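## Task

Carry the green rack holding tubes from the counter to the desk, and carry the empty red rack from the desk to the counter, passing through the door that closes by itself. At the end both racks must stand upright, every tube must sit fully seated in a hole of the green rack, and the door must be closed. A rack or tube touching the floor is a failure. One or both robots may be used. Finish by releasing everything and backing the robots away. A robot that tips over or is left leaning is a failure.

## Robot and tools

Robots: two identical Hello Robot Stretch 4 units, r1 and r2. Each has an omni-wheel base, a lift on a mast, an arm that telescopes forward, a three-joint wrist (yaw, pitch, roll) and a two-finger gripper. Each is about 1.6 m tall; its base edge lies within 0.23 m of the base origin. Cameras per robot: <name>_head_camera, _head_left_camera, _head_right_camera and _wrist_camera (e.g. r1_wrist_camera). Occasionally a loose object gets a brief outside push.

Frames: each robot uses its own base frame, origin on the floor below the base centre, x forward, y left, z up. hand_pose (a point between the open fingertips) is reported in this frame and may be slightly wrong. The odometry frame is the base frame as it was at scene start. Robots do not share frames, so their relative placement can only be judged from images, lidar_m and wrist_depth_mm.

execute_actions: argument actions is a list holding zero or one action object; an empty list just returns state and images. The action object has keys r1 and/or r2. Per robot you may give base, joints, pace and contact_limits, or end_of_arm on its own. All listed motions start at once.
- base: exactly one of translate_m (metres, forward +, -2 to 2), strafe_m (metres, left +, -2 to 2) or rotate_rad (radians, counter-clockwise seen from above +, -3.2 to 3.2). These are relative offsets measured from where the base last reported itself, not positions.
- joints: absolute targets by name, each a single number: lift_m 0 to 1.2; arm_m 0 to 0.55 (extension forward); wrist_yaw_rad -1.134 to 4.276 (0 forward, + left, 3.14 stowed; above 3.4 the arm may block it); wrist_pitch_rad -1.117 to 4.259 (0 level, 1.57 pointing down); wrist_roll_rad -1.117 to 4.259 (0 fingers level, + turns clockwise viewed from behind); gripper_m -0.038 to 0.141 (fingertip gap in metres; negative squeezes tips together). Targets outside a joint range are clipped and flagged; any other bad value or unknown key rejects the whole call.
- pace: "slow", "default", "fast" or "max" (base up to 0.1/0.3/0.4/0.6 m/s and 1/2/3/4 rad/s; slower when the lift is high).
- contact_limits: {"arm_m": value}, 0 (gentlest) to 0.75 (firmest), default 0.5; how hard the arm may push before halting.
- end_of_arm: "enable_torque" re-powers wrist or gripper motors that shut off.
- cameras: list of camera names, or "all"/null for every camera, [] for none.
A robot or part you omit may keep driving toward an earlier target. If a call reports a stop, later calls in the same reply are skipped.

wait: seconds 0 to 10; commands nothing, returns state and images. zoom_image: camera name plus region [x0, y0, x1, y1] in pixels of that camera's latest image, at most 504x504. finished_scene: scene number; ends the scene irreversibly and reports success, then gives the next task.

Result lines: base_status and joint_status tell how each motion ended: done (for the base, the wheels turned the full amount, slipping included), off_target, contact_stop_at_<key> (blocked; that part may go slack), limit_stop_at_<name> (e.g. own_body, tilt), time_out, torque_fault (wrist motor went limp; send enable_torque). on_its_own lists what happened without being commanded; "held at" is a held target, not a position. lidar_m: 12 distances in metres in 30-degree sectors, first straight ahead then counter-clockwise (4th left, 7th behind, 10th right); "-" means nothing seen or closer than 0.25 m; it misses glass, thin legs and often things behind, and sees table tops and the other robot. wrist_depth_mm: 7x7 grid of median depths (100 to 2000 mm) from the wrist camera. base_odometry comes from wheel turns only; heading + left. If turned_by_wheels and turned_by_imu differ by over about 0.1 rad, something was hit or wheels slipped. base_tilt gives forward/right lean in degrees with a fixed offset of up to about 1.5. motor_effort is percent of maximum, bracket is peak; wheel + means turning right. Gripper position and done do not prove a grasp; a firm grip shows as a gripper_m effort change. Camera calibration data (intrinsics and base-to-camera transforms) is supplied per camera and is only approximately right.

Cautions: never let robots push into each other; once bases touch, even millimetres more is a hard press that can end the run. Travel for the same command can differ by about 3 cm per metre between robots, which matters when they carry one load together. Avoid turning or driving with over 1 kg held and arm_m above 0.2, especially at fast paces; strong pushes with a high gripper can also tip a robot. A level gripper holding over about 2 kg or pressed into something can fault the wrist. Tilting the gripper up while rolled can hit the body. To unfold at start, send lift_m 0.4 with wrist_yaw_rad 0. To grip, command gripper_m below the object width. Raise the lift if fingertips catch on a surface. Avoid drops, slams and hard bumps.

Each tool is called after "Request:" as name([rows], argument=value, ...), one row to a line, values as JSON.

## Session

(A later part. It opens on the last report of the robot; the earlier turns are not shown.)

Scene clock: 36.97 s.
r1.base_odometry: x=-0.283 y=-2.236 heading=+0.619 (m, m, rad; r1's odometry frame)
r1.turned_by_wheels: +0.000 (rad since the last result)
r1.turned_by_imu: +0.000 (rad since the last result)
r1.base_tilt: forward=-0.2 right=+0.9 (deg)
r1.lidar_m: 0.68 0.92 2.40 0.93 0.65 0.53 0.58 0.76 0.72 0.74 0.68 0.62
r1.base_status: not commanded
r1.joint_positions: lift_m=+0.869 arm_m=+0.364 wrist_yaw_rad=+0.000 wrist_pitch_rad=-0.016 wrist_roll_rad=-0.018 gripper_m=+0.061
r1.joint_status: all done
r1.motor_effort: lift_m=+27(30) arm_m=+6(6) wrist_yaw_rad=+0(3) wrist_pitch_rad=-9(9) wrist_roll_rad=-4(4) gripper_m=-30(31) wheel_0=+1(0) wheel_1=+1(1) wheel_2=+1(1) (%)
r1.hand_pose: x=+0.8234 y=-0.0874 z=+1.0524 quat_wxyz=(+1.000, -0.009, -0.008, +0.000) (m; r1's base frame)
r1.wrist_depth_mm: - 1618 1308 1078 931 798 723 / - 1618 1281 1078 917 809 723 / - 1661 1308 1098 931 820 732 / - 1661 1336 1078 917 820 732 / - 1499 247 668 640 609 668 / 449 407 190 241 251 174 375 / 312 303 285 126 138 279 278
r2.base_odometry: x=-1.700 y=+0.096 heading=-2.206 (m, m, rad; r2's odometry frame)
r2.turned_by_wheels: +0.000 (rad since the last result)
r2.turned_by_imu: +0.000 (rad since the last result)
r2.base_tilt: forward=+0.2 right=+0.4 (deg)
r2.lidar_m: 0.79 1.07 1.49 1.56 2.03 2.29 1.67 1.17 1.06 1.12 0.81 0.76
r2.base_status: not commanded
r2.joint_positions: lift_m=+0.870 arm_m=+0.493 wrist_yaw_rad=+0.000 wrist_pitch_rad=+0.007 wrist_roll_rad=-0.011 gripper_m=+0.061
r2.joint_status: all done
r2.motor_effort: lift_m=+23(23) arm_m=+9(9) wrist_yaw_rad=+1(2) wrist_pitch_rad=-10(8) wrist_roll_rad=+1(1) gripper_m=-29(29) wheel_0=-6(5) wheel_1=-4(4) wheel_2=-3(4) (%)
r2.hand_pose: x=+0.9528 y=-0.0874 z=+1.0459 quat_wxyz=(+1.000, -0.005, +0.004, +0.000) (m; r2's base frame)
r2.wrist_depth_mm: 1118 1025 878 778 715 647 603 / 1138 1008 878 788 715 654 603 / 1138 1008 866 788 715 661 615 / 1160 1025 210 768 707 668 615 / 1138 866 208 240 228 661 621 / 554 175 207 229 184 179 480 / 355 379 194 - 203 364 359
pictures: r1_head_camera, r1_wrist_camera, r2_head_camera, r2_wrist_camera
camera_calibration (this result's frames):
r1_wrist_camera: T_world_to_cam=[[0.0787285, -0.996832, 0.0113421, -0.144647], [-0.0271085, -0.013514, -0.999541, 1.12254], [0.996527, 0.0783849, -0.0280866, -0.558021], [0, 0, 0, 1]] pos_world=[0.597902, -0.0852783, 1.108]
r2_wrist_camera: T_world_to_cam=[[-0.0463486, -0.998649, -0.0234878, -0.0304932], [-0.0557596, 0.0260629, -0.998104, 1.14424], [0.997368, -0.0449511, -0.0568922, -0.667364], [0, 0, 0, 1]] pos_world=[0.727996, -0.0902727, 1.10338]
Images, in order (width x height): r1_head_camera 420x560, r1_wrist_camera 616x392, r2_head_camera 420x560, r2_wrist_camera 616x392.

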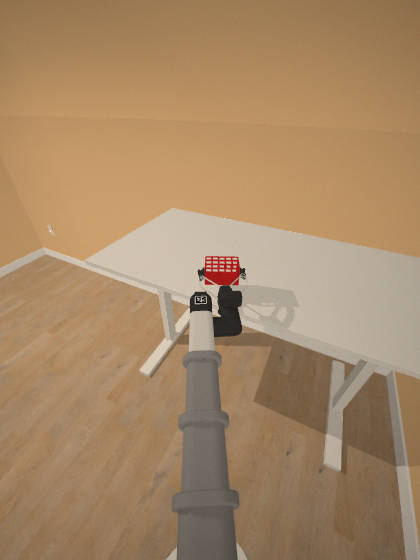

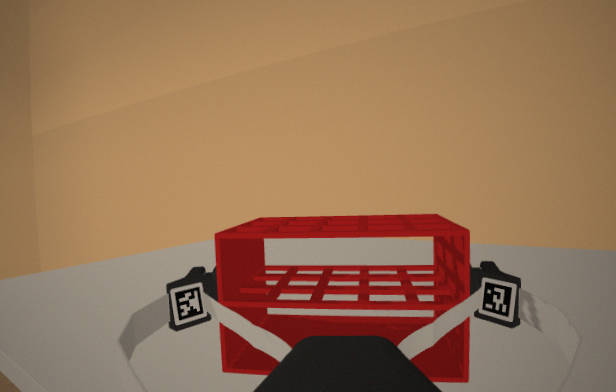

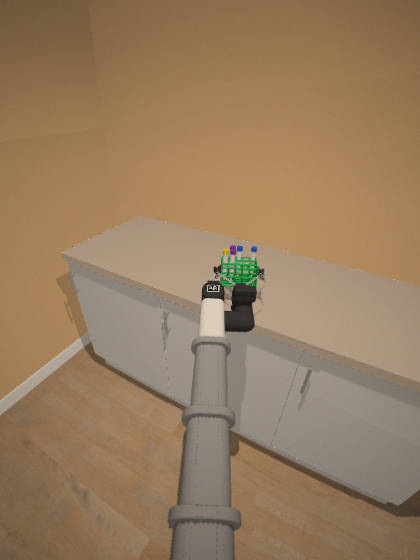

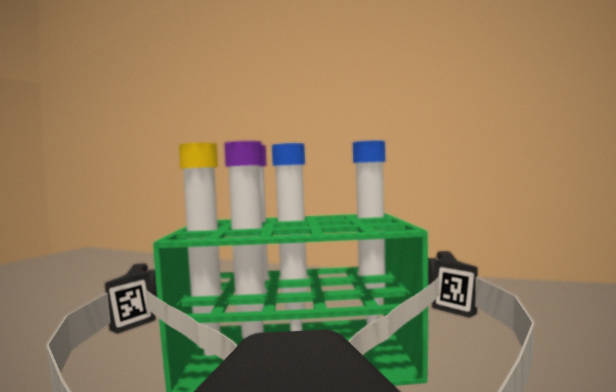

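Request:
execute_actions([
  {"r1":{"base":{"rotate_rad":-0.47},"joints":{"arm_m":0}},"r2":{"base":{"rotate_rad":-2.1},"joints":{"arm_m":0},"pace":"slow"}},
], cameras=[])

Request:
execute_actions([
  {"r1":{"base":{"strafe_m":0.43}},"r2":{"base":{"translate_m":-0.35}}},
], cameras=[])

Request:
execute_actions([
  {"r1":{"base":{"translate_m":-0.5},"pace":"slow"},"r2":{"base":{"strafe_m":-1.85}}},
], cameras=["r1_head_left_camera","r1_head_right_camera","r2_head_left_camera"])

Scene clock: 45.90 s.
r1.base_odometry: x=-0.283 y=-2.236 heading=+0.150 (m, m, rad; r1's odometry frame)
r1.turned_by_wheels: -0.470 (rad since the last result)
r1.turned_by_imu: -0.465 (rad since the last result)
r1.base_tilt: forward=-0.1 right=+1.1 (deg)
r1.lidar_m: 0.43 0.68 1.00 1.94 0.87 0.65 0.54 0.57 0.75 0.71 0.75 0.68
r1.base_status: done
r1.joint_positions: lift_m=+0.870 arm_m=+0.001 wrist_yaw_rad=+0.000 wrist_pitch_rad=-0.016 wrist_roll_rad=-0.018 gripper_m=+0.061
r1.joint_status: all done
r1.motor_effort: lift_m=+26(26) arm_m=-5(6) wrist_yaw_rad=-1(3) wrist_pitch_rad=-11(11) wrist_roll_rad=-4(3) gripper_m=-29(28) wheel_0=+0(6) wheel_1=+0(6) wheel_2=+1(6) (%)
r1.hand_pose: x=+0.4604 y=-0.0874 z=+1.0522 quat_wxyz=(+1.000, -0.009, -0.008, +0.000) (m; r1's base frame)
r1.wrist_depth_mm: 1366 1336 1255 1255 1182 1138 1118 / 1336 1336 1308 1229 1205 1160 1138 / 1397 1336 1281 1255 1205 1182 1118 / 1366 1336 1281 1281 1205 1182 1138 / 891 854 247 683 647 615 676 / 564 473 190 241 251 174 430 / 1430 1366 1336 126 137 741 1182
r2.base_odometry: x=-1.700 y=+0.096 heading=+1.978 (m, m, rad; r2's odometry frame)
r2.turned_by_wheels: -2.099 (rad since the last result)
r2.turned_by_imu: -2.089 (rad since the last result)
r2.base_tilt: forward=+0.2 right=+0.4 (deg)
r2.lidar_m: 0.40 1.10 0.81 0.74 0.79 1.05 1.47 1.54 2.03 2.28 1.68 0.47
r2.base_status: done
r2.joint_positions: lift_m=+0.870 arm_m=+0.002 wrist_yaw_rad=+0.000 wrist_pitch_rad=+0.007 wrist_roll_rad=-0.011 gripper_m=+0.061
r2.joint_status: all done
r2.motor_effort: lift_m=+23(23) arm_m=-9(10) wrist_yaw_rad=+1(2) wrist_pitch_rad=-9(8) wrist_roll_rad=-1(2) gripper_m=-31(28) wheel_0=+5(9) wheel_1=+5(10) wheel_2=+6(14) (%)
r2.hand_pose: x=+0.4610 y=-0.0874 z=+1.0458 quat_wxyz=(+1.000, -0.005, +0.004, +0.000) (m; r2's base frame)
r2.wrist_depth_mm: 809 820 831 866 891 904 917 / 809 842 854 866 891 917 946 / 820 842 842 878 904 917 946 / 831 842 210 854 904 946 946 / 820 842 210 240 229 931 976 / 842 175 208 229 184 179 976 / 854 866 194 - 203 946 991
pictures: none
No camera images: the call's "cameras" was empty. Leave "cameras" out to get every camera's image.

Scene clock: 48.67 s.
r1.base_odometry: x=-0.347 y=-1.810 heading=+0.150 (m, m, rad; r1's odometry frame)
r1.turned_by_wheels: +0.000 (rad since the last result)
r1.turned_by_imu: +0.001 (rad since the last result)
r1.base_tilt: forward=-0.4 right=+1.1 (deg)
r1.lidar_m: 0.43 0.69 2.15 1.95 0.79 0.63 0.61 0.64 0.80 1.14 0.92 0.67
r1.base_status: done
r1.joint_positions: lift_m=+0.870 arm_m=+0.001 wrist_yaw_rad=+0.000 wrist_pitch_rad=-0.016 wrist_roll_rad=-0.018 gripper_m=+0.061
r1.joint_status: not commanded
r1.motor_effort: lift_m=+26(26) arm_m=-6(6) wrist_yaw_rad=+1(1) wrist_pitch_rad=-11(11) wrist_roll_rad=-3(3) gripper_m=-31(30) wheel_0=+0(7) wheel_1=-1(7) wheel_2=+1(0) (%)
r1.hand_pose: x=+0.4604 y=-0.0874 z=+1.0522 quat_wxyz=(+1.000, -0.009, -0.008, +0.000) (m; r1's base frame)
r1.wrist_depth_mm: 1397 1336 1308 1229 1205 1182 1138 / 1366 1336 1281 1255 1229 1182 1138 / 1430 1366 1281 1255 1229 1182 1160 / 1397 1336 1308 1255 1229 1182 1160 / 1397 854 247 683 640 615 683 / 564 504 190 240 251 174 430 / 1430 878 1308 126 137 1205 1182
r2.base_odometry: x=-1.561 y=-0.225 heading=+1.978 (m, m, rad; r2's odometry frame)
r2.turned_by_wheels: +0.000 (rad since the last result)
r2.turned_by_imu: +0.002 (rad since the last result)
r2.base_tilt: forward=+0.1 right=+0.4 (deg)
r2.lidar_m: 0.41 1.15 0.79 0.73 0.74 1.02 1.15 1.15 1.56 2.30 2.16 0.49
r2.base_status: done
r2.joint_positions: lift_m=+0.870 arm_m=+0.002 wrist_yaw_rad=+0.000 wrist_pitch_rad=+0.007 wrist_roll_rad=-0.011 gripper_m=+0.061
r2.joint_status: not commanded
r2.motor_effort: lift_m=+22(22) arm_m=-9(9) wrist_yaw_rad=+1(0) wrist_pitch_rad=-11(11) wrist_roll_rad=+1(0) gripper_m=-30(32) wheel_0=-5(11) wheel_1=-5(12) wheel_2=+4(12) (%)
r2.hand_pose: x=+0.4610 y=-0.0874 z=+1.0459 quat_wxyz=(+1.000, -0.005, +0.004, +0.000) (m; r2's base frame)
r2.wrist_depth_mm: 1138 1182 1182 1229 1229 1255 1308 / 1118 1160 1205 1205 1229 1281 1308 / 1160 1160 1205 1255 1255 1281 1336 / 1160 1182 209 1205 1281 1308 1336 / 1138 1182 208 241 228 1308 1336 / 1182 175 207 229 184 179 1336 / 1182 1182 194 - 203 1366 1397
pictures: none
No camera images: the call's "cameras" was empty. Leave "cameras" out to get every camera's image.

Scene clock: 56.17 s.
r1.base_odometry: x=-0.841 y=-1.885 heading=+0.149 (m, m, rad; r1's odometry frame)
r1.turned_by_wheels: -0.001 (rad since the last result)
r1.turned_by_imu: -0.002 (rad since the last result)
r1.base_tilt: forward=-0.3 right=+0.9 (deg)
r1.lidar_m: 0.44 1.20 2.67 0.52 0.25 0.25 - 0.25 0.32 0.32 1.18 1.21
r1.base_status: done
r1.joint_positions: lift_m=+0.870 arm_m=+0.001 wrist_yaw_rad=+0.000 wrist_pitch_rad=-0.016 wrist_roll_rad=-0.018 gripper_m=+0.061
r1.joint_status: not commanded
r1.motor_effort: lift_m=+25(26) arm_m=-5(5) wrist_yaw_rad=+1(4) wrist_pitch_rad=-11(11) wrist_roll_rad=-4(3) gripper_m=-30(30) wheel_0=-11(14) wheel_1=-12(18) wheel_2=+15(21) (%)
r1.hand_pose: x=+0.4603 y=-0.0875 z=+1.0523 quat_wxyz=(+1.000, -0.009, -0.008, +0.000) (m; r1's base frame)
r1.wrist_depth_mm: 1863 1863 1808 1756 1708 1661 1618 / 1983 1863 1863 1708 1708 1661 1618 / 1983 1863 1863 1756 1756 1708 1618 / 1983 1921 1863 1756 1708 1708 1618 / 1983 1983 248 960 931 904 1205 / 1983 1921 190 241 251 174 1229 / 1983 1983 1863 126 138 1661 1661
r2.base_odometry: x=+0.137 y=+0.508 heading=+1.978 (m, m, rad; r2's odometry frame)
r2.turned_by_wheels: +0.000 (rad since the last result)
r2.turned_by_imu: -0.004 (rad since the last result)
r2.base_tilt: forward=+0.2 right=+0.4 (deg)
r2.lidar_m: 0.43 1.41 2.09 2.59 1.59 1.09 1.01 0.80 0.47 0.45 0.46 0.47
r2.base_status: done
r2.joint_positions: lift_m=+0.870 arm_m=+0.002 wrist_yaw_rad=+0.000 wrist_pitch_rad=+0.007 wrist_roll_rad=-0.011 gripper_m=+0.061
r2.joint_status: not commanded
r2.motor_effort: lift_m=+22(22) arm_m=-9(9) wrist_yaw_rad=+2(1) wrist_pitch_rad=-10(9) wrist_roll_rad=+2(1) gripper_m=-30(30) wheel_0=+5(13) wheel_1=-4(14) wheel_2=+0(5) (%)
r2.hand_pose: x=+0.4610 y=-0.0874 z=+1.0459 quat_wxyz=(+1.000, -0.005, +0.004, +0.000) (m; r2's base frame)
r2.wrist_depth_mm: 1138 1229 1308 1336 1160 707 512 / 1160 1255 1308 1336 1229 715 521 / 1182 1281 1308 1366 1118 723 530 / 1160 1205 211 1336 976 732 535 / 1182 1205 209 242 229 699 544 / 1182 175 207 229 183 179 539 / 1229 1205 194 - 203 778 521
pictures: r1_head_left_camera, r1_head_right_camera, r2_head_left_camera
Images, in order (width x height): r1_head_left_camera 420x672, r1_head_right_camera 420x672, r2_head_left_camera 420x672.

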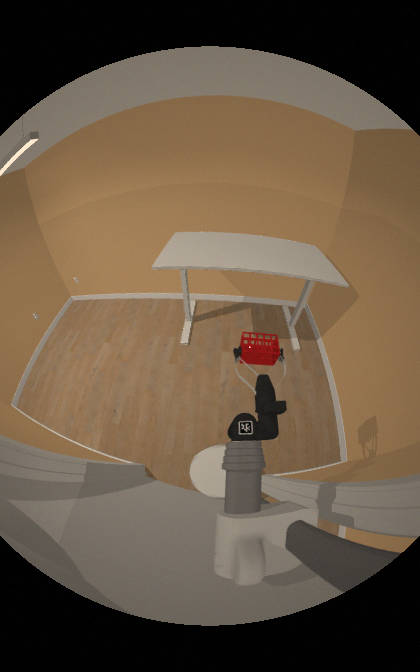

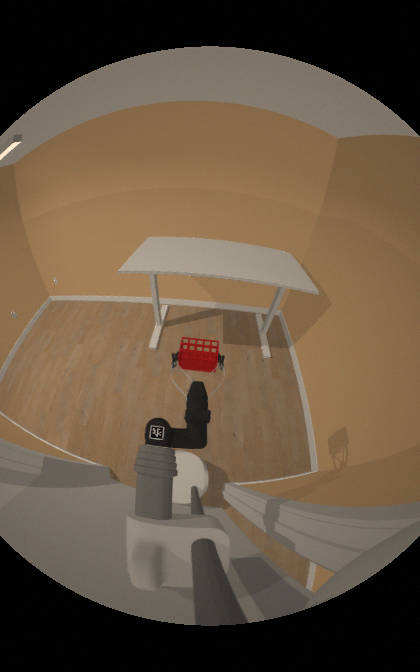

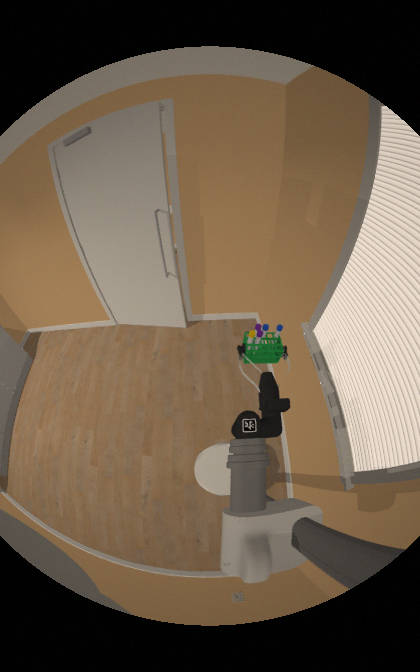

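Request:
execute_actions([
  {"r1":{"base":{"translate_m":-0.72}}},
], cameras=[])

Request:
execute_actions([
  {"r1":{"base":{"strafe_m":0.35}}},
], cameras=["r1_head_left_camera","r2_head_left_camera"])

Scene clock: 61.47 s.
r1.base_odometry: x=-1.553 y=-1.991 heading=+0.149 (m, m, rad; r1's odometry frame)
r1.turned_by_wheels: +0.000 (rad since the last result)
r1.turned_by_imu: -0.049 (rad since the last result)
r1.base_tilt: forward=-0.2 right=+1.2 (deg)
r1.lidar_m: 0.43 0.78 0.29 0.25 - 0.25 2.09 1.01 0.87 1.16 0.76 0.60
r1.base_status: done
r1.joint_positions: lift_m=+0.870 arm_m=+0.001 wrist_yaw_rad=+0.000 wrist_pitch_rad=-0.016 wrist_roll_rad=-0.018 gripper_m=+0.061
r1.joint_status: not commanded
r1.motor_effort: lift_m=+25(25) arm_m=-5(5) wrist_yaw_rad=+0(0) wrist_pitch_rad=-11(11) wrist_roll_rad=-3(4) gripper_m=-30(31) wheel_0=-7(22) wheel_1=+2(17) wheel_2=+2(25) (%)
r1.hand_pose: x=+0.4603 y=-0.0874 z=+1.0523 quat_wxyz=(+1.000, -0.009, -0.008, +0.000) (m; r1's base frame)
r1.wrist_depth_mm: - - - - - - 1078 / - - - - - - 1756 / - - - - - - 1808 / - - - - - - 1808 / - - 246 - - 1983 1808 / - - 189 241 251 174 389 / - - - 126 137 - 1863
r2.base_odometry: x=+0.137 y=+0.508 heading=+1.978 (m, m, rad; r2's odometry frame)
r2.turned_by_wheels: +0.000 (rad since the last result)
r2.turned_by_imu: +0.002 (rad since the last result)
r2.base_tilt: forward=+0.1 right=+0.4 (deg)
r2.lidar_m: 0.42 0.98 1.07 2.57 1.60 1.11 1.01 0.81 0.51 0.46 0.47 0.46
r2.base_status: not commanded
r2.joint_positions: lift_m=+0.870 arm_m=+0.002 wrist_yaw_rad=+0.000 wrist_pitch_rad=+0.007 wrist_roll_rad=-0.011 gripper_m=+0.061
r2.joint_status: not commanded
r2.motor_effort: lift_m=+22(22) arm_m=-9(9) wrist_yaw_rad=+1(2) wrist_pitch_rad=-9(11) wrist_roll_rad=+0(1) gripper_m=-32(33) wheel_0=+5(5) wheel_1=-4(4) wheel_2=+0(0) (%)
r2.hand_pose: x=+0.4610 y=-0.0874 z=+1.0459 quat_wxyz=(+1.000, -0.005, +0.004, +0.000) (m; r2's base frame)
r2.wrist_depth_mm: - - 1308 1336 1182 707 517 / - - 1308 1336 1205 707 521 / - - 1281 1397 1118 723 530 / - - 211 1336 976 732 539 / - - 210 240 228 699 539 / - 175 207 229 184 179 544 / - - 194 - 204 778 517
pictures: none
No camera images: the call's "cameras" was empty. Leave "cameras" out to get every camera's image.

Scene clock: 63.97 s.
r1.base_odometry: x=-1.605 y=-1.646 heading=+0.149 (m, m, rad; r1's odometry frame)
r1.turned_by_wheels: +0.000 (rad since the last result)
r1.turned_by_imu: +0.001 (rad since the last result)
r1.base_tilt: forward=-0.3 right=+1.1 (deg)
r1.lidar_m: 0.42 0.27 0.25 - 0.25 0.29 2.08 1.24 1.19 1.51 0.86 1.95
r1.base_status: done
r1.joint_positions: lift_m=+0.870 arm_m=+0.001 wrist_yaw_rad=+0.000 wrist_pitch_rad=-0.016 wrist_roll_rad=-0.018 gripper_m=+0.061
r1.joint_status: not commanded
r1.motor_effort: lift_m=+25(25) arm_m=-5(5) wrist_yaw_rad=-1(1) wrist_pitch_rad=-11(10) wrist_roll_rad=-3(4) gripper_m=-31(31) wheel_0=-4(19) wheel_1=+3(20) wheel_2=-1(4) (%)
r1.hand_pose: x=+0.4603 y=-0.0874 z=+1.0523 quat_wxyz=(+1.000, -0.009, -0.008, +0.000) (m; r1's base frame)
r1.wrist_depth_mm: 382 - - - - - - / 382 - - - - - - / 373 - - - - - - / 373 - - - - - - / 366 - 246 - - - - / 373 - 190 241 251 175 - / 368 - - 126 137 - -
r2.base_odometry: x=+0.137 y=+0.508 heading=+1.978 (m, m, rad; r2's odometry frame)
r2.turned_by_wheels: +0.000 (rad since the last result)
r2.turned_by_imu: +0.001 (rad since the last result)
r2.base_tilt: forward=+0.1 right=+0.3 (deg)
r2.lidar_m: 0.42 1.25 1.21 2.59 1.59 1.09 1.03 0.79 0.49 0.46 0.49 0.48
r2.base_status: not commanded
r2.joint_positions: lift_m=+0.870 arm_m=+0.002 wrist_yaw_rad=+0.000 wrist_pitch_rad=+0.007 wrist_roll_rad=-0.011 gripper_m=+0.061
r2.joint_status: not commanded
r2.motor_effort: lift_m=+22(22) arm_m=-9(9) wrist_yaw_rad=+0(1) wrist_pitch_rad=-8(11) wrist_roll_rad=+0(1) gripper_m=-29(31) wheel_0=+5(5) wheel_1=-4(4) wheel_2=+0(0) (%)
r2.hand_pose: x=+0.4610 y=-0.0874 z=+1.0459 quat_wxyz=(+1.000, -0.005, +0.004, +0.000) (m; r2's base frame)
r2.wrist_depth_mm: - - 1308 1336 1182 699 512 / - - 1308 1336 1205 707 525 / - - 1336 1336 1138 732 535 / - - 210 1366 960 741 530 / - - 209 241 228 699 539 / - 175 206 229 184 180 539 / - - 194 - 203 778 517
pictures: r1_head_left_camera, r2_head_left_camera
Images, in order (width x height): r1_head_left_camera 420x672, r2_head_left_camera 420x672.

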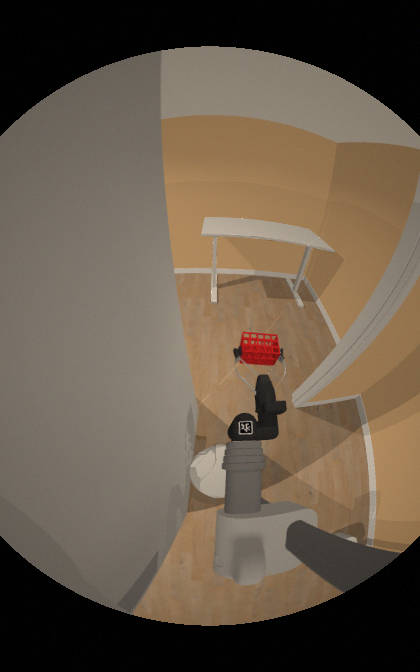

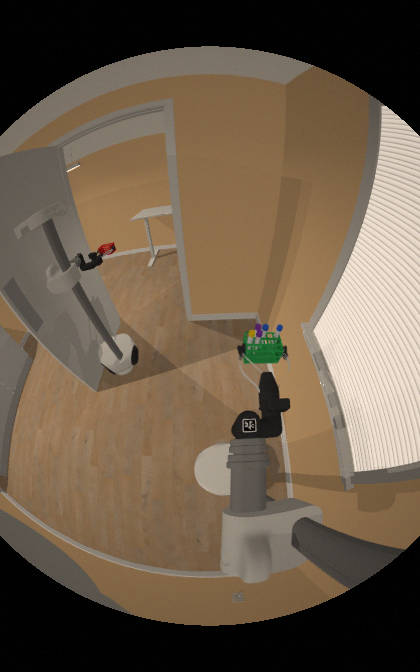

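Request:
execute_actions([
  {"r1":{"base":{"rotate_rad":-2.7},"pace":"slow"}},
], cameras=[])

Request:
execute_actions([
  {"r1":{"base":{"strafe_m":-0.3},"pace":"slow"},"r2":{"base":{"translate_m":0.7}}},
], cameras=["r1_head_right_camera","r2_head_left_camera"])

Scene clock: 69.60 s.
r1.base_odometry: x=-1.604 y=-1.646 heading=-2.551 (m, m, rad; r1's odometry frame)
r1.turned_by_wheels: -2.700 (rad since the last result)
r1.turned_by_imu: -2.667 (rad since the last result)
r1.base_tilt: forward=-0.2 right=+0.9 (deg)
r1.lidar_m: 0.42 1.17 1.50 0.87 0.84 1.86 0.28 0.25 - 0.25 0.27 2.07
r1.base_status: done
r1.joint_positions: lift_m=+0.870 arm_m=+0.001 wrist_yaw_rad=+0.000 wrist_pitch_rad=-0.016 wrist_roll_rad=-0.018 gripper_m=+0.061
r1.joint_status: not commanded
r1.motor_effort: lift_m=+25(25) arm_m=-4(5) wrist_yaw_rad=+0(0) wrist_pitch_rad=-10(10) wrist_roll_rad=-3(3) gripper_m=-31(30) wheel_0=+3(7) wheel_1=-6(12) wheel_2=+6(14) (%)
r1.hand_pose: x=+0.4600 y=-0.0874 z=+1.0524 quat_wxyz=(+1.000, -0.009, -0.008, +0.000) (m; r1's base frame)
r1.wrist_depth_mm: 1336 1499 - - 1921 1661 1499 / 1366 1537 - - 1863 1708 1537 / 1366 1576 - - 1863 1661 1537 / 1281 1308 - - 1921 1708 1537 / 1308 1576 247 - 1863 1661 1537 / 1366 1537 189 242 251 174 1499 / 1336 1537 1397 126 137 1661 1576
r2.base_odometry: x=+0.137 y=+0.508 heading=+1.978 (m, m, rad; r2's odometry frame)
r2.turned_by_wheels: +0.000 (rad since the last result)
r2.turned_by_imu: +0.002 (rad since the last result)
r2.base_tilt: forward=+0.2 right=+0.5 (deg)
r2.lidar_m: 0.41 1.27 0.98 2.57 1.59 1.08 1.02 0.78 0.51 0.45 0.47 0.51
r2.base_status: not commanded
r2.joint_positions: lift_m=+0.870 arm_m=+0.002 wrist_yaw_rad=+0.000 wrist_pitch_rad=+0.007 wrist_roll_rad=-0.011 gripper_m=+0.061
r2.joint_status: not commanded
r2.motor_effort: lift_m=+22(22) arm_m=-9(9) wrist_yaw_rad=+1(2) wrist_pitch_rad=-9(8) wrist_roll_rad=+1(0) gripper_m=-28(31) wheel_0=+5(5) wheel_1=-4(4) wheel_2=+0(0) (%)
r2.hand_pose: x=+0.4610 y=-0.0874 z=+1.0459 quat_wxyz=(+1.000, -0.005, +0.004, +0.000) (m; r2's base frame)
r2.wrist_depth_mm: - - 1308 1308 1138 699 512 / - - 1281 1336 1205 715 525 / - - 1308 1366 1138 732 535 / - - 210 1336 976 732 535 / - - 209 241 227 699 544 / - 175 207 229 183 179 544 / - - 194 - 203 778 517
pictures: none
No camera images: the call's "cameras" was empty. Leave "cameras" out to get every camera's image.

Scene clock: 73.73 s.
r1.base_odometry: x=-1.771 y=-1.398 heading=-2.551 (m, m, rad; r1's odometry frame)
r1.turned_by_wheels: +0.000 (rad since the last result)
r1.turned_by_imu: -0.363 (rad since the last result)
r1.base_tilt: forward=-0.2 right=+0.9 (deg)
r1.lidar_m: 0.44 2.05 1.01 0.99 1.08 2.10 0.36 0.25 - 0.25 0.25 2.00
r1.base_status: done
r1.joint_positions: lift_m=+0.870 arm_m=+0.001 wrist_yaw_rad=+0.000 wrist_pitch_rad=-0.016 wrist_roll_rad=-0.018 gripper_m=+0.061
r1.joint_status: not commanded
r1.motor_effort: lift_m=+25(25) arm_m=-4(3) wrist_yaw_rad=-1(7) wrist_pitch_rad=-11(11) wrist_roll_rad=-3(4) gripper_m=-28(29) wheel_0=+17(21) wheel_1=-28(30) wheel_2=+13(13) (%)
r1.hand_pose: x=+0.4600 y=-0.0874 z=+1.0524 quat_wxyz=(+1.000, -0.009, -0.008, +0.000) (m; r1's base frame)
r1.wrist_depth_mm: 1921 1921 1863 1756 1661 1618 1537 / 1983 1921 1808 1756 1708 1618 1537 / 1983 1921 1808 1756 1708 1661 1576 / 1983 1983 1863 1808 1708 1661 1618 / 1983 1983 247 1808 1756 1661 1576 / - - 189 242 251 174 1618 / - 1983 1863 126 137 1661 1618
r2.base_odometry: x=-0.140 y=+1.150 heading=+1.979 (m, m, rad; r2's odometry frame)
r2.turned_by_wheels: +0.001 (rad since the last result)
r2.turned_by_imu: -0.001 (rad since the last result)
r2.base_tilt: forward=+0.2 right=+0.4 (deg)
r2.lidar_m: 0.40 0.87 1.12 0.99 1.18 1.84 1.70 0.68 0.42 0.40 0.44 0.42
r2.base_status: done
r2.joint_positions: lift_m=+0.870 arm_m=+0.002 wrist_yaw_rad=+0.000 wrist_pitch_rad=+0.007 wrist_roll_rad=-0.011 gripper_m=+0.061
r2.joint_status: not commanded
r2.motor_effort: lift_m=+22(22) arm_m=-9(9) wrist_yaw_rad=+1(0) wrist_pitch_rad=-9(11) wrist_roll_rad=+1(0) gripper_m=-28(28) wheel_0=+6(11) wheel_1=+5(11) wheel_2=-4(13) (%)
r2.hand_pose: x=+0.4610 y=-0.0874 z=+1.0459 quat_wxyz=(+1.000, -0.005, +0.004, +0.000) (m; r2's base frame)
r2.wrist_depth_mm: 591 603 621 627 647 615 462 / 585 603 627 640 661 627 466 / 603 615 627 647 676 640 477 / 609 621 211 640 676 647 484 / 609 621 210 241 227 609 488 / 615 175 207 229 184 179 484 / 603 634 195 - 203 683 484
pictures: r1_head_right_camera, r2_head_left_camera
Images, in order (width x height): r1_head_right_camera 420x672, r2_head_left_camera 420x672.

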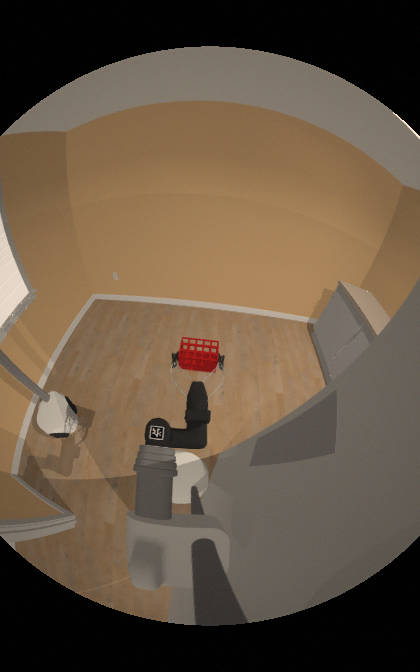

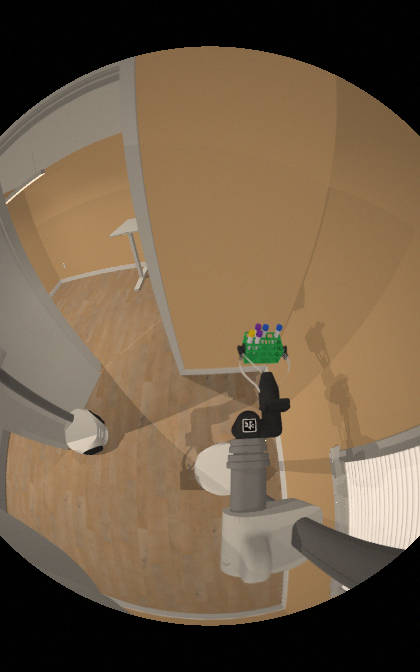

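Request:
execute_actions([
  {"r1":{"base":{"translate_m":0.2}},"r2":{"base":{"rotate_rad":0.85},"pace":"slow"}},
], cameras=[])

Request:
execute_actions([
  {"r2":{"base":{"translate_m":0.6}}},
], cameras=["r1_head_right_camera","r2_head_left_camera"])

Scene clock: 77.60 s.
r1.base_odometry: x=-1.937 y=-1.509 heading=-2.551 (m, m, rad; r1's odometry frame)
r1.turned_by_wheels: +0.000 (rad since the last result)
r1.turned_by_imu: -0.001 (rad since the last result)
r1.base_tilt: forward=-0.2 right=+1.0 (deg)
r1.lidar_m: 0.44 1.85 1.64 0.94 0.92 1.25 0.42 0.25 - 1.46 1.55 1.79
r1.base_status: done
r1.joint_positions: lift_m=+0.870 arm_m=+0.001 wrist_yaw_rad=+0.000 wrist_pitch_rad=-0.016 wrist_roll_rad=-0.018 gripper_m=+0.061
r1.joint_status: not commanded
r1.motor_effort: lift_m=+25(25) arm_m=-4(4) wrist_yaw_rad=+0(2) wrist_pitch_rad=-10(10) wrist_roll_rad=-4(4) gripper_m=-29(30) wheel_0=+3(16) wheel_1=-1(26) wheel_2=+1(12) (%)
r1.hand_pose: x=+0.4600 y=-0.0874 z=+1.0524 quat_wxyz=(+1.000, -0.009, -0.008, +0.000) (m; r1's base frame)
r1.wrist_depth_mm: 1756 1708 1618 1537 1464 1430 1397 / 1756 1708 1618 1537 1464 1430 1397 / 1756 1708 1618 1537 1499 1430 1366 / 1808 1756 1661 1576 1499 1430 1430 / 1863 1756 247 1537 1499 1430 1464 / 1808 1756 190 241 250 174 1430 / 1808 1756 1661 126 138 1464 1430
r2.base_odometry: x=-0.141 y=+1.150 heading=+2.827 (m, m, rad; r2's odometry frame)
r2.turned_by_wheels: +0.848 (rad since the last result)
r2.turned_by_imu: +0.847 (rad since the last result)
r2.base_tilt: forward=+0.2 right=+0.5 (deg)
r2.lidar_m: 0.42 0.94 0.96 2.01 1.73 0.89 0.51 0.41 0.42 0.53 0.84 0.47
r2.base_status: done
r2.joint_positions: lift_m=+0.870 arm_m=+0.002 wrist_yaw_rad=+0.000 wrist_pitch_rad=+0.007 wrist_roll_rad=-0.011 gripper_m=+0.061
r2.joint_status: not commanded
r2.motor_effort: lift_m=+22(22) arm_m=-9(9) wrist_yaw_rad=+0(1) wrist_pitch_rad=-10(10) wrist_roll_rad=+0(1) gripper_m=-30(26) wheel_0=-8(9) wheel_1=-8(8) wheel_2=-5(13) (%)
r2.hand_pose: x=+0.4610 y=-0.0874 z=+1.0459 quat_wxyz=(+1.000, -0.005, +0.004, +0.000) (m; r2's base frame)
r2.wrist_depth_mm: 1008 1118 - - - 585 525 / 1008 1138 - - - 591 525 / 1025 1138 1308 - - 597 539 / 1025 1160 211 - - 597 549 / 1025 1098 209 241 228 609 549 / 991 175 207 229 184 179 554 / 1008 1160 195 - 203 621 554
pictures: none
No camera images: the call's "cameras" was empty. Leave "cameras" out to get every camera's image.

Scene clock: 81.10 s.
r1.base_odometry: x=-1.937 y=-1.509 heading=-2.551 (m, m, rad; r1's odometry frame)
r1.turned_by_wheels: +0.000 (rad since the last result)
r1.turned_by_imu: +0.000 (rad since the last result)
r1.base_tilt: forward=-0.2 right=+0.9 (deg)
r1.lidar_m: 0.43 1.85 1.63 0.72 0.64 0.84 0.43 0.25 - 1.46 1.54 1.81
r1.base_status: not commanded
r1.joint_positions: lift_m=+0.870 arm_m=+0.001 wrist_yaw_rad=+0.000 wrist_pitch_rad=-0.016 wrist_roll_rad=-0.018 gripper_m=+0.061
r1.joint_status: not commanded
r1.motor_effort: lift_m=+25(25) arm_m=-3(4) wrist_yaw_rad=+0(0) wrist_pitch_rad=-10(11) wrist_roll_rad=-3(4) gripper_m=-29(32) wheel_0=+3(2) wheel_1=-1(2) wheel_2=+1(1) (%)
r1.hand_pose: x=+0.4600 y=-0.0874 z=+1.0524 quat_wxyz=(+1.000, -0.009, -0.008, +0.000) (m; r1's base frame)
r1.wrist_depth_mm: 1708 1708 1618 1537 1499 1430 1397 / 1756 1708 1661 1537 1499 1464 1397 / 1756 1661 1618 1576 1499 1430 1397 / 1808 1708 1661 1576 1499 1464 1397 / 1808 1756 247 1576 1537 1464 1397 / 1808 1756 190 241 251 174 1430 / 1863 1756 1661 126 138 1464 1464
r2.base_odometry: x=-0.711 y=+1.335 heading=+2.827 (m, m, rad; r2's odometry frame)
r2.turned_by_wheels: +0.000 (rad since the last result)
r2.turned_by_imu: -0.001 (rad since the last result)
r2.base_tilt: forward=+0.2 right=+0.4 (deg)
r2.lidar_m: 0.42 0.84 0.63 0.66 2.16 1.81 1.01 0.85 0.86 0.50 0.42 0.47
r2.base_status: done
r2.joint_positions: lift_m=+0.870 arm_m=+0.002 wrist_yaw_rad=+0.000 wrist_pitch_rad=+0.007 wrist_roll_rad=-0.011 gripper_m=+0.061
r2.joint_status: not commanded
r2.motor_effort: lift_m=+22(22) arm_m=-9(9) wrist_yaw_rad=+0(0) wrist_pitch_rad=-8(7) wrist_roll_rad=+0(0) gripper_m=-31(29) wheel_0=+4(13) wheel_1=+4(11) wheel_2=-3(16) (%)
r2.hand_pose: x=+0.4610 y=-0.0874 z=+1.0459 quat_wxyz=(+1.000, -0.005, +0.004, +0.000) (m; r2's base frame)
r2.wrist_depth_mm: 597 723 - - - - 1983 / 603 741 - - - - 1921 / 609 732 - - - - 1983 / 609 741 211 - - - 1921 / 609 699 209 241 228 - - / 603 175 208 229 183 179 - / 585 715 194 - 203 - 1983
pictures: r1_head_right_camera, r2_head_left_camera
Images, in order (width x height): r1_head_right_camera 420x672, r2_head_left_camera 420x672.

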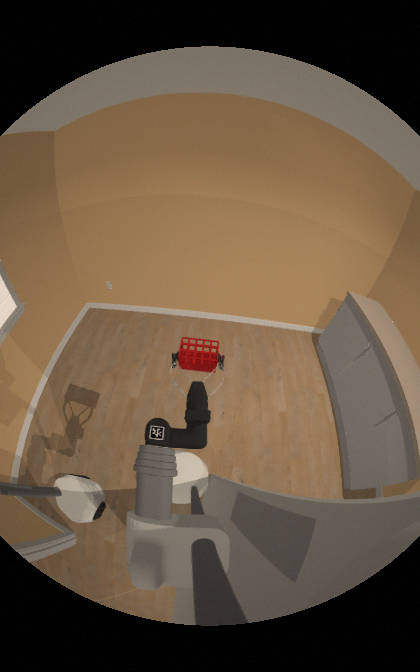

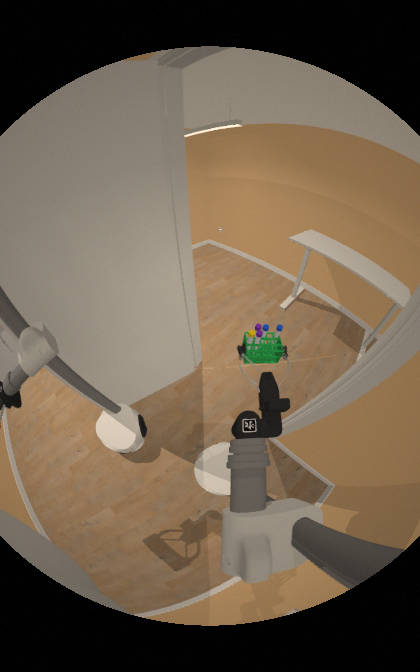

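Request:
execute_actions([
  {"r2":{"base":{"translate_m":0.4}}},
], cameras=[])

Request:
execute_actions([
  {"r2":{"base":{"rotate_rad":-0.8},"joints":{"lift_m":0.9},"pace":"slow"}},
], cameras=["r2_head_left_camera"])

Scene clock: 85.00 s.
r1.base_odometry: x=-1.937 y=-1.509 heading=-2.551 (m, m, rad; r1's odometry frame)
r1.turned_by_wheels: +0.000 (rad since the last result)
r1.turned_by_imu: +0.000 (rad since the last result)
r1.base_tilt: forward=-0.3 right=+1.0 (deg)
r1.lidar_m: 0.43 1.85 1.64 1.60 0.66 0.63 0.42 0.25 - 1.45 1.55 1.78
r1.base_status: not commanded
r1.joint_positions: lift_m=+0.870 arm_m=+0.001 wrist_yaw_rad=+0.000 wrist_pitch_rad=-0.016 wrist_roll_rad=-0.018 gripper_m=+0.061
r1.joint_status: not commanded
r1.motor_effort: lift_m=+25(25) arm_m=-3(4) wrist_yaw_rad=+0(0) wrist_pitch_rad=-11(10) wrist_roll_rad=-4(4) gripper_m=-30(29) wheel_0=+3(3) wheel_1=-1(1) wheel_2=+1(1) (%)
r1.hand_pose: x=+0.4600 y=-0.0874 z=+1.0524 quat_wxyz=(+1.000, -0.009, -0.008, +0.000) (m; r1's base frame)
r1.wrist_depth_mm: 1808 1661 1618 1499 1499 1430 1366 / 1756 1708 1618 1537 1499 1430 1397 / 1756 1708 1618 1576 1499 1430 1397 / 1808 1708 1618 1576 1499 1464 1430 / 1808 1756 247 1576 1499 1430 1397 / 1863 1756 189 240 251 175 1397 / 1863 1756 1661 126 137 1499 1430
r2.base_odometry: x=-1.091 y=+1.459 heading=+2.828 (m, m, rad; r2's odometry frame)
r2.turned_by_wheels: +0.001 (rad since the last result)
r2.turned_by_imu: +0.000 (rad since the last result)
r2.base_tilt: forward=+0.2 right=+0.4 (deg)
r2.lidar_m: 0.42 0.49 0.53 0.61 0.64 2.35 1.32 1.15 0.35 0.38 1.49 0.47
r2.base_status: done
r2.joint_positions: lift_m=+0.870 arm_m=+0.002 wrist_yaw_rad=+0.000 wrist_pitch_rad=+0.007 wrist_roll_rad=-0.011 gripper_m=+0.061
r2.joint_status: not commanded
r2.motor_effort: lift_m=+22(22) arm_m=-9(9) wrist_yaw_rad=+1(1) wrist_pitch_rad=-8(9) wrist_roll_rad=+0(1) gripper_m=-33(29) wheel_0=+6(10) wheel_1=+5(10) wheel_2=-4(17) (%)
r2.hand_pose: x=+0.4610 y=-0.0874 z=+1.0459 quat_wxyz=(+1.000, -0.005, +0.004, +0.000) (m; r2's base frame)
r2.wrist_depth_mm: - - - - - 1983 1708 / - - - - - 1983 1708 / - - - - - - 1756 / - - 209 - - 1921 1708 / - - 209 241 227 - 1808 / - 175 208 229 183 178 1756 / - - 194 - 203 - 1808
pictures: none
No camera images: the call's "cameras" was empty. Leave "cameras" out to get every camera's image.

Scene clock: 87.07 s.
r1.base_odometry: x=-1.937 y=-1.509 heading=-2.551 (m, m, rad; r1's odometry frame)
r1.turned_by_wheels: +0.000 (rad since the last result)
r1.turned_by_imu: +0.000 (rad since the last result)
r1.base_tilt: forward=-0.2 right=+0.9 (deg)
r1.lidar_m: 0.42 1.85 1.64 1.59 0.67 0.64 0.43 0.25 - 1.45 1.54 1.80
r1.base_status: not commanded
r1.joint_positions: lift_m=+0.870 arm_m=+0.001 wrist_yaw_rad=+0.000 wrist_pitch_rad=-0.016 wrist_roll_rad=-0.018 gripper_m=+0.061
r1.joint_status: not commanded
r1.motor_effort: lift_m=+25(25) arm_m=-3(4) wrist_yaw_rad=-1(1) wrist_pitch_rad=-11(11) wrist_roll_rad=-4(4) gripper_m=-29(29) wheel_0=+3(3) wheel_1=-1(1) wheel_2=+1(1) (%)
r1.hand_pose: x=+0.4600 y=-0.0874 z=+1.0524 quat_wxyz=(+1.000, -0.009, -0.008, +0.000) (m; r1's base frame)
r1.wrist_depth_mm: 1756 1708 1618 1576 1499 1464 1397 / 1756 1708 1618 1576 1499 1430 1366 / 1756 1708 1618 1576 1499 1464 1397 / 1808 1708 1618 1576 1499 1464 1397 / 1756 1661 247 1576 1499 1430 1430 / 1808 1756 190 241 250 174 1397 / 1808 1708 1708 126 137 1464 1430
r2.base_odometry: x=-1.091 y=+1.459 heading=+2.030 (m, m, rad; r2's odometry frame)
r2.turned_by_wheels: -0.799 (rad since the last result)
r2.turned_by_imu: -0.795 (rad since the last result)
r2.base_tilt: forward=+0.1 right=+0.4 (deg)
r2.lidar_m: 0.43 1.54 0.59 0.48 0.59 0.62 2.44 1.66 1.19 0.66 0.36 1.55
r2.base_status: done
r2.joint_positions: lift_m=+0.900 arm_m=+0.002 wrist_yaw_rad=+0.000 wrist_pitch_rad=+0.007 wrist_roll_rad=-0.011 gripper_m=+0.061
r2.joint_status: all done
r2.motor_effort: lift_m=+23(26) arm_m=-9(9) wrist_yaw_rad=+2(2) wrist_pitch_rad=-9(9) wrist_roll_rad=+0(0) gripper_m=-28(34) wheel_0=+6(11) wheel_1=+5(10) wheel_2=+7(10) (%)
r2.hand_pose: x=+0.4609 y=-0.0875 z=+1.0758 quat_wxyz=(+1.000, -0.005, +0.004, +0.000) (m; r2's base frame)
r2.wrist_depth_mm: 1921 1983 1983 - - 1983 1397 / 1983 1983 - - - 1983 1430 / 1983 - - - - - 1430 / - - 211 1983 1397 1808 1499 / - 1397 209 241 229 1863 1499 / - 176 207 229 185 179 1464 / - - 195 - 202 - 1499
pictures: r2_head_left_camera
Images, in order (width x height): r2_head_left_camera 420x672.

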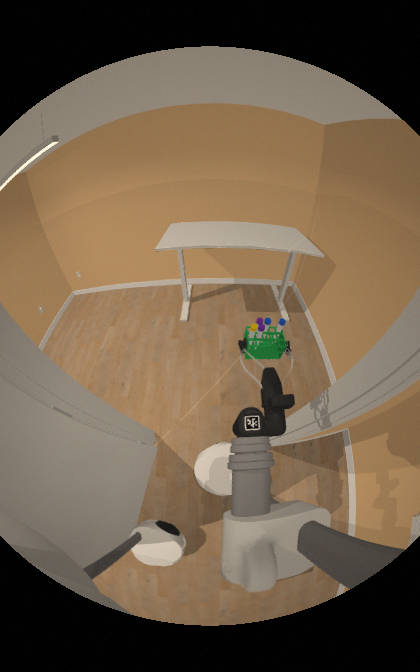

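Request:
execute_actions([
  {"r1":{"base":{"translate_m":0.4},"pace":"slow"},"r2":{"base":{"translate_m":0.9},"joints":{"arm_m":0.22}}},
], cameras=[])

Request:
execute_actions([
  {"r1":{"base":{"rotate_rad":-1.5}},"r2":{"joints":{"lift_m":0.85},"pace":"slow"}},
], cameras=["r1_head_right_camera","r2_head_camera","r2_wrist_camera"])

Scene clock: 94.43 s.
r1.base_odometry: x=-2.269 y=-1.732 heading=-2.551 (m, m, rad; r1's odometry frame)
r1.turned_by_wheels: +0.000 (rad since the last result)
r1.turned_by_imu: -0.002 (rad since the last result)
r1.base_tilt: forward=-0.3 right=+1.1 (deg)
r1.lidar_m: 0.43 1.43 1.61 1.58 1.68 0.58 0.85 1.34 1.53 1.45 1.58 1.37
r1.base_status: done
r1.joint_positions: lift_m=+0.870 arm_m=+0.001 wrist_yaw_rad=+0.000 wrist_pitch_rad=-0.016 wrist_roll_rad=-0.018 gripper_m=+0.061
r1.joint_status: not commanded
r1.motor_effort: lift_m=+25(25) arm_m=-4(3) wrist_yaw_rad=-1(3) wrist_pitch_rad=-11(11) wrist_roll_rad=-3(3) gripper_m=-31(32) wheel_0=-1(6) wheel_1=+0(3) wheel_2=-2(7) (%)
r1.hand_pose: x=+0.4600 y=-0.0874 z=+1.0524 quat_wxyz=(+1.000, -0.009, -0.008, +0.000) (m; r1's base frame)
r1.wrist_depth_mm: 1281 1229 1160 1118 1078 1060 1025 / 1281 1229 1182 1118 1098 1060 1025 / 1308 1255 1205 1160 1118 1060 1025 / 1308 1255 1205 1160 1118 1078 1042 / 1308 1255 247 1160 1098 1060 1042 / 1336 1308 189 241 251 175 1060 / 1336 1281 1229 126 137 1078 1060
r2.base_odometry: x=-1.490 y=+2.265 heading=+2.030 (m, m, rad; r2's odometry frame)
r2.turned_by_wheels: +0.001 (rad since the last result)
r2.turned_by_imu: -0.001 (rad since the last result)
r2.base_tilt: forward=+0.2 right=+0.3 (deg)
r2.lidar_m: 0.59 0.61 1.90 2.55 0.90 0.82 1.12 0.67 0.83 1.11 0.89 0.59
r2.base_status: done
r2.joint_positions: lift_m=+0.900 arm_m=+0.218 wrist_yaw_rad=+0.000 wrist_pitch_rad=+0.007 wrist_roll_rad=-0.011 gripper_m=+0.061
r2.joint_status: all done
r2.motor_effort: lift_m=+22(23) arm_m=+9(10) wrist_yaw_rad=+1(2) wrist_pitch_rad=-10(9) wrist_roll_rad=+1(1) gripper_m=-29(28) wheel_0=+7(12) wheel_1=+6(10) wheel_2=-4(14) (%)
r2.hand_pose: x=+0.6778 y=-0.0874 z=+1.0759 quat_wxyz=(+1.000, -0.005, +0.004, +0.000) (m; r2's base frame)
r2.wrist_depth_mm: 891 904 917 946 960 976 991 / 891 931 917 946 960 976 1008 / 904 931 931 960 976 991 1008 / 917 931 211 946 976 1008 1025 / 917 798 210 241 228 778 750 / 521 175 208 229 183 178 459 / 338 362 195 - 203 347 343
pictures: none
No camera images: the call's "cameras" was empty. Leave "cameras" out to get every camera's image.

Scene clock: 96.47 s.
r1.base_odometry: x=-2.269 y=-1.732 heading=+2.232 (m, m, rad; r1's odometry frame)
r1.turned_by_wheels: -1.500 (rad since the last result)
r1.turned_by_imu: -1.488 (rad since the last result)
r1.base_tilt: forward=-0.2 right=+1.0 (deg)
r1.lidar_m: 0.44 1.62 1.36 1.34 1.47 1.63 1.59 1.08 1.03 1.14 1.35 1.49
r1.base_status: done
r1.joint_positions: lift_m=+0.870 arm_m=+0.001 wrist_yaw_rad=+0.000 wrist_pitch_rad=-0.016 wrist_roll_rad=-0.018 gripper_m=+0.061
r1.joint_status: not commanded
r1.motor_effort: lift_m=+25(25) arm_m=-4(3) wrist_yaw_rad=+1(1) wrist_pitch_rad=-10(11) wrist_roll_rad=-3(4) gripper_m=-30(29) wheel_0=-1(5) wheel_1=-2(7) wheel_2=-1(7) (%)
r1.hand_pose: x=+0.4600 y=-0.0875 z=+1.0524 quat_wxyz=(+1.000, -0.009, -0.008, +0.000) (m; r1's base frame)
r1.wrist_depth_mm: 1537 - - 1921 1863 1808 1661 / 1576 - - 1983 1808 1756 1708 / 1537 - - 1983 1863 1756 1661 / 1537 - - 1983 1921 1756 1708 / 1537 1499 246 1308 1255 1160 1160 / 1537 1537 189 241 251 175 1160 / 1537 1499 1430 126 137 1182 1182
r2.base_odometry: x=-1.490 y=+2.265 heading=+2.030 (m, m, rad; r2's odometry frame)
r2.turned_by_wheels: +0.000 (rad since the last result)
r2.turned_by_imu: +0.001 (rad since the last result)
r2.base_tilt: forward=+0.1 right=+0.3 (deg)
r2.lidar_m: 0.58 0.59 1.90 2.58 0.83 0.84 0.84 0.66 0.85 1.11 0.90 0.61
r2.base_status: not commanded
r2.joint_positions: lift_m=+0.850 arm_m=+0.218 wrist_yaw_rad=+0.000 wrist_pitch_rad=+0.007 wrist_roll_rad=-0.011 gripper_m=+0.061
r2.joint_status: all done
r2.motor_effort: lift_m=+15(25) arm_m=+9(9) wrist_yaw_rad=+0(0) wrist_pitch_rad=-10(9) wrist_roll_rad=+0(0) gripper_m=-35(29) wheel_0=+7(7) wheel_1=+6(6) wheel_2=-3(4) (%)
r2.hand_pose: x=+0.6778 y=-0.0874 z=+1.0264 quat_wxyz=(+1.000, -0.005, +0.004, +0.000) (m; r2's base frame)
r2.wrist_depth_mm: 891 917 917 931 946 976 991 / 904 917 931 946 960 991 1008 / 917 931 931 960 976 1008 1008 / 917 931 210 976 976 991 1008 / 676 585 209 240 227 559 549 / 377 175 208 229 184 179 332 / 244 263 195 - 204 253 245
pictures: r1_head_right_camera, r2_head_camera, r2_wrist_camera
camera_calibration (this result's frames):
r2_wrist_camera: T_world_to_cam=[[-0.0463242, -0.998651, -0.0234702, -0.0437221], [-0.0559782, 0.0260537, -0.998092, 1.10961], [0.997357, -0.044922, -0.0571096, -0.393972], [0, 0, 0, 1]] pos_world=[0.453019, -0.0902704, 1.08396]
Images, in order (width x height): r1_head_right_camera 420x672, r2_head_camera 420x560, r2_wrist_camera 616x392.

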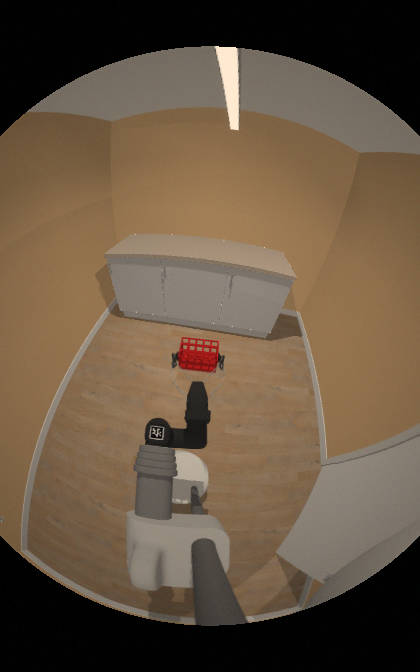

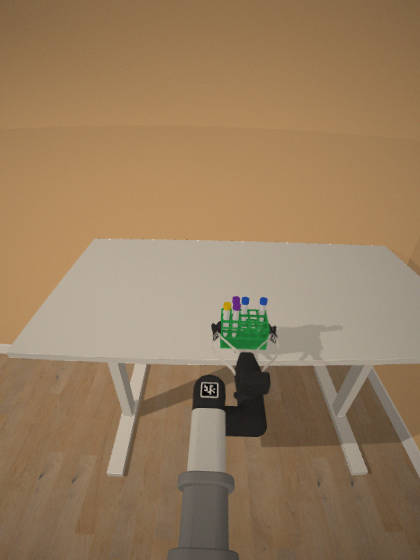

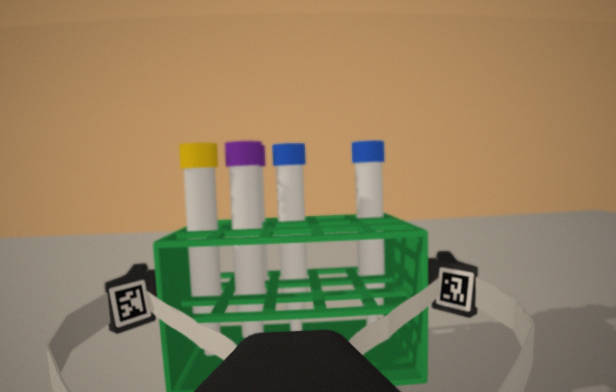

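Request:
execute_actions([
  {"r1":{"base":{"translate_m":0.8},"joints":{"arm_m":0.37,"lift_m":0.81},"pace":"fast"},"r2":{"joints":{"arm_m":0.32}}},
], cameras=[])

Request:
execute_actions([
  {"r1":{"joints":{"lift_m":0.772},"pace":"slow"},"r2":{"joints":{"lift_m":0.828},"pace":"slow"}},
], cameras=["r1_head_camera"])

Scene clock: 102.07 s.
r1.base_odometry: x=-2.760 y=-1.101 heading=+2.232 (m, m, rad; r1's odometry frame)
r1.turned_by_wheels: +0.000 (rad since the last result)
r1.turned_by_imu: -0.003 (rad since the last result)
r1.base_tilt: forward=-0.2 right=+0.9 (deg)
r1.lidar_m: 0.69 0.74 1.16 1.24 1.34 2.04 2.41 1.74 1.36 1.34 0.87 0.69
r1.base_status: done
r1.joint_positions: lift_m=+0.810 arm_m=+0.369 wrist_yaw_rad=+0.000 wrist_pitch_rad=-0.016 wrist_roll_rad=-0.018 gripper_m=+0.061
r1.joint_status: all done
r1.motor_effort: lift_m=+15(24) arm_m=+5(6) wrist_yaw_rad=-1(2) wrist_pitch_rad=-10(10) wrist_roll_rad=-3(3) gripper_m=-28(31) wheel_0=+0(6) wheel_1=+0(6) wheel_2=+1(11) (%)
r1.hand_pose: x=+0.8284 y=-0.0874 z=+0.9932 quat_wxyz=(+1.000, -0.009, -0.008, +0.000) (m; r1's base frame)
r1.wrist_depth_mm: 878 831 778 732 707 661 640 / 891 842 778 741 707 668 647 / 904 842 788 759 715 676 647 / 904 854 798 750 707 683 654 / 750 732 247 585 559 525 585 / 394 357 190 241 251 174 327 / 272 265 249 126 137 244 241
r2.base_odometry: x=-1.490 y=+2.265 heading=+2.030 (m, m, rad; r2's odometry frame)
r2.turned_by_wheels: +0.000 (rad since the last result)
r2.turned_by_imu: +0.002 (rad since the last result)
r2.base_tilt: forward=+0.1 right=+0.3 (deg)
r2.lidar_m: 0.59 0.60 1.94 2.56 0.88 0.71 0.65 0.67 0.83 1.10 0.89 0.62
r2.base_status: not commanded
r2.joint_positions: lift_m=+0.850 arm_m=+0.318 wrist_yaw_rad=+0.000 wrist_pitch_rad=+0.007 wrist_roll_rad=-0.011 gripper_m=+0.061
r2.joint_status: all done
r2.motor_effort: lift_m=+15(15) arm_m=+9(10) wrist_yaw_rad=+0(0) wrist_pitch_rad=-9(10) wrist_roll_rad=+1(0) gripper_m=-29(29) wheel_0=+7(7) wheel_1=+6(6) wheel_2=-3(4) (%)
r2.hand_pose: x=+0.7778 y=-0.0874 z=+1.0264 quat_wxyz=(+1.000, -0.005, +0.004, +0.000) (m; r2's base frame)
r2.wrist_depth_mm: 809 820 831 854 866 866 891 / 809 820 831 854 866 866 904 / 820 820 831 854 866 904 904 / 809 842 210 854 878 904 917 / 683 591 208 241 227 564 549 / 377 176 207 229 184 179 332 / 245 260 195 - 203 252 244
pictures: none
No camera images: the call's "cameras" was empty. Leave "cameras" out to get every camera's image.

Scene clock: 103.23 s.
r1.base_odometry: x=-2.760 y=-1.101 heading=+2.232 (m, m, rad; r1's odometry frame)
r1.turned_by_wheels: +0.000 (rad since the last result)
r1.turned_by_imu: +0.000 (rad since the last result)
r1.base_tilt: forward=-0.1 right=+1.1 (deg)
r1.lidar_m: 0.69 0.75 1.13 1.23 1.36 2.05 2.39 1.72 1.36 1.32 0.89 0.70
r1.base_status: not commanded
r1.joint_positions: lift_m=+0.773 arm_m=+0.369 wrist_yaw_rad=+0.000 wrist_pitch_rad=-0.025 wrist_roll_rad=-0.018 gripper_m=+0.061
r1.joint_status: all done
r1.motor_effort: lift_m=+11(15) arm_m=+5(6) wrist_yaw_rad=-1(0) wrist_pitch_rad=+16(16) wrist_roll_rad=-4(4) gripper_m=-29(29) wheel_0=+0(0) wheel_1=+0(0) wheel_2=+1(1) (%)
r1.hand_pose: x=+0.8283 y=-0.0874 z=+0.9582 quat_wxyz=(+1.000, -0.009, -0.012, +0.000) (m; r1's base frame)
r1.wrist_depth_mm: 891 842 788 741 707 668 640 / 891 842 788 750 715 668 647 / 904 842 798 759 715 676 647 / 904 854 798 750 715 683 654 / 603 585 245 466 442 418 477 / 303 274 191 259 236 178 263 / 208 202 202 126 137 189 195
r2.base_odometry: x=-1.490 y=+2.265 heading=+2.030 (m, m, rad; r2's odometry frame)
r2.turned_by_wheels: +0.000 (rad since the last result)
r2.turned_by_imu: +0.000 (rad since the last result)
r2.base_tilt: forward=+0.2 right=+0.4 (deg)
r2.lidar_m: 0.58 0.59 1.93 2.56 0.88 0.71 0.65 0.69 0.84 1.10 0.89 0.62
r2.base_status: not commanded
r2.joint_positions: lift_m=+0.828 arm_m=+0.318 wrist_yaw_rad=+0.000 wrist_pitch_rad=+0.007 wrist_roll_rad=-0.011 gripper_m=+0.061
r2.joint_status: all done
r2.motor_effort: lift_m=+15(18) arm_m=+9(9) wrist_yaw_rad=+1(1) wrist_pitch_rad=-10(9) wrist_roll_rad=-1(0) gripper_m=-28(33) wheel_0=+7(7) wheel_1=+6(6) wheel_2=-4(4) (%)
r2.hand_pose: x=+0.7778 y=-0.0874 z=+1.0044 quat_wxyz=(+1.000, -0.005, +0.004, +0.000) (m; r2's base frame)
r2.wrist_depth_mm: 798 820 831 831 854 878 891 / 820 820 831 842 866 878 891 / 809 831 831 854 878 891 904 / 831 842 210 866 878 891 904 / 569 488 209 240 228 466 452 / 315 175 208 229 183 179 278 / 204 217 194 - 200 209 208
pictures: r1_head_camera
Images, in order (width x height): r1_head_camera 420x560.

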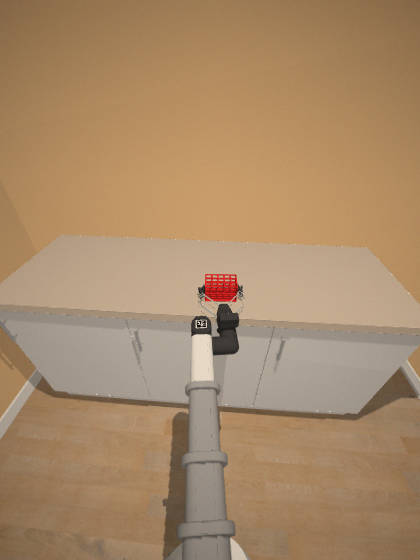

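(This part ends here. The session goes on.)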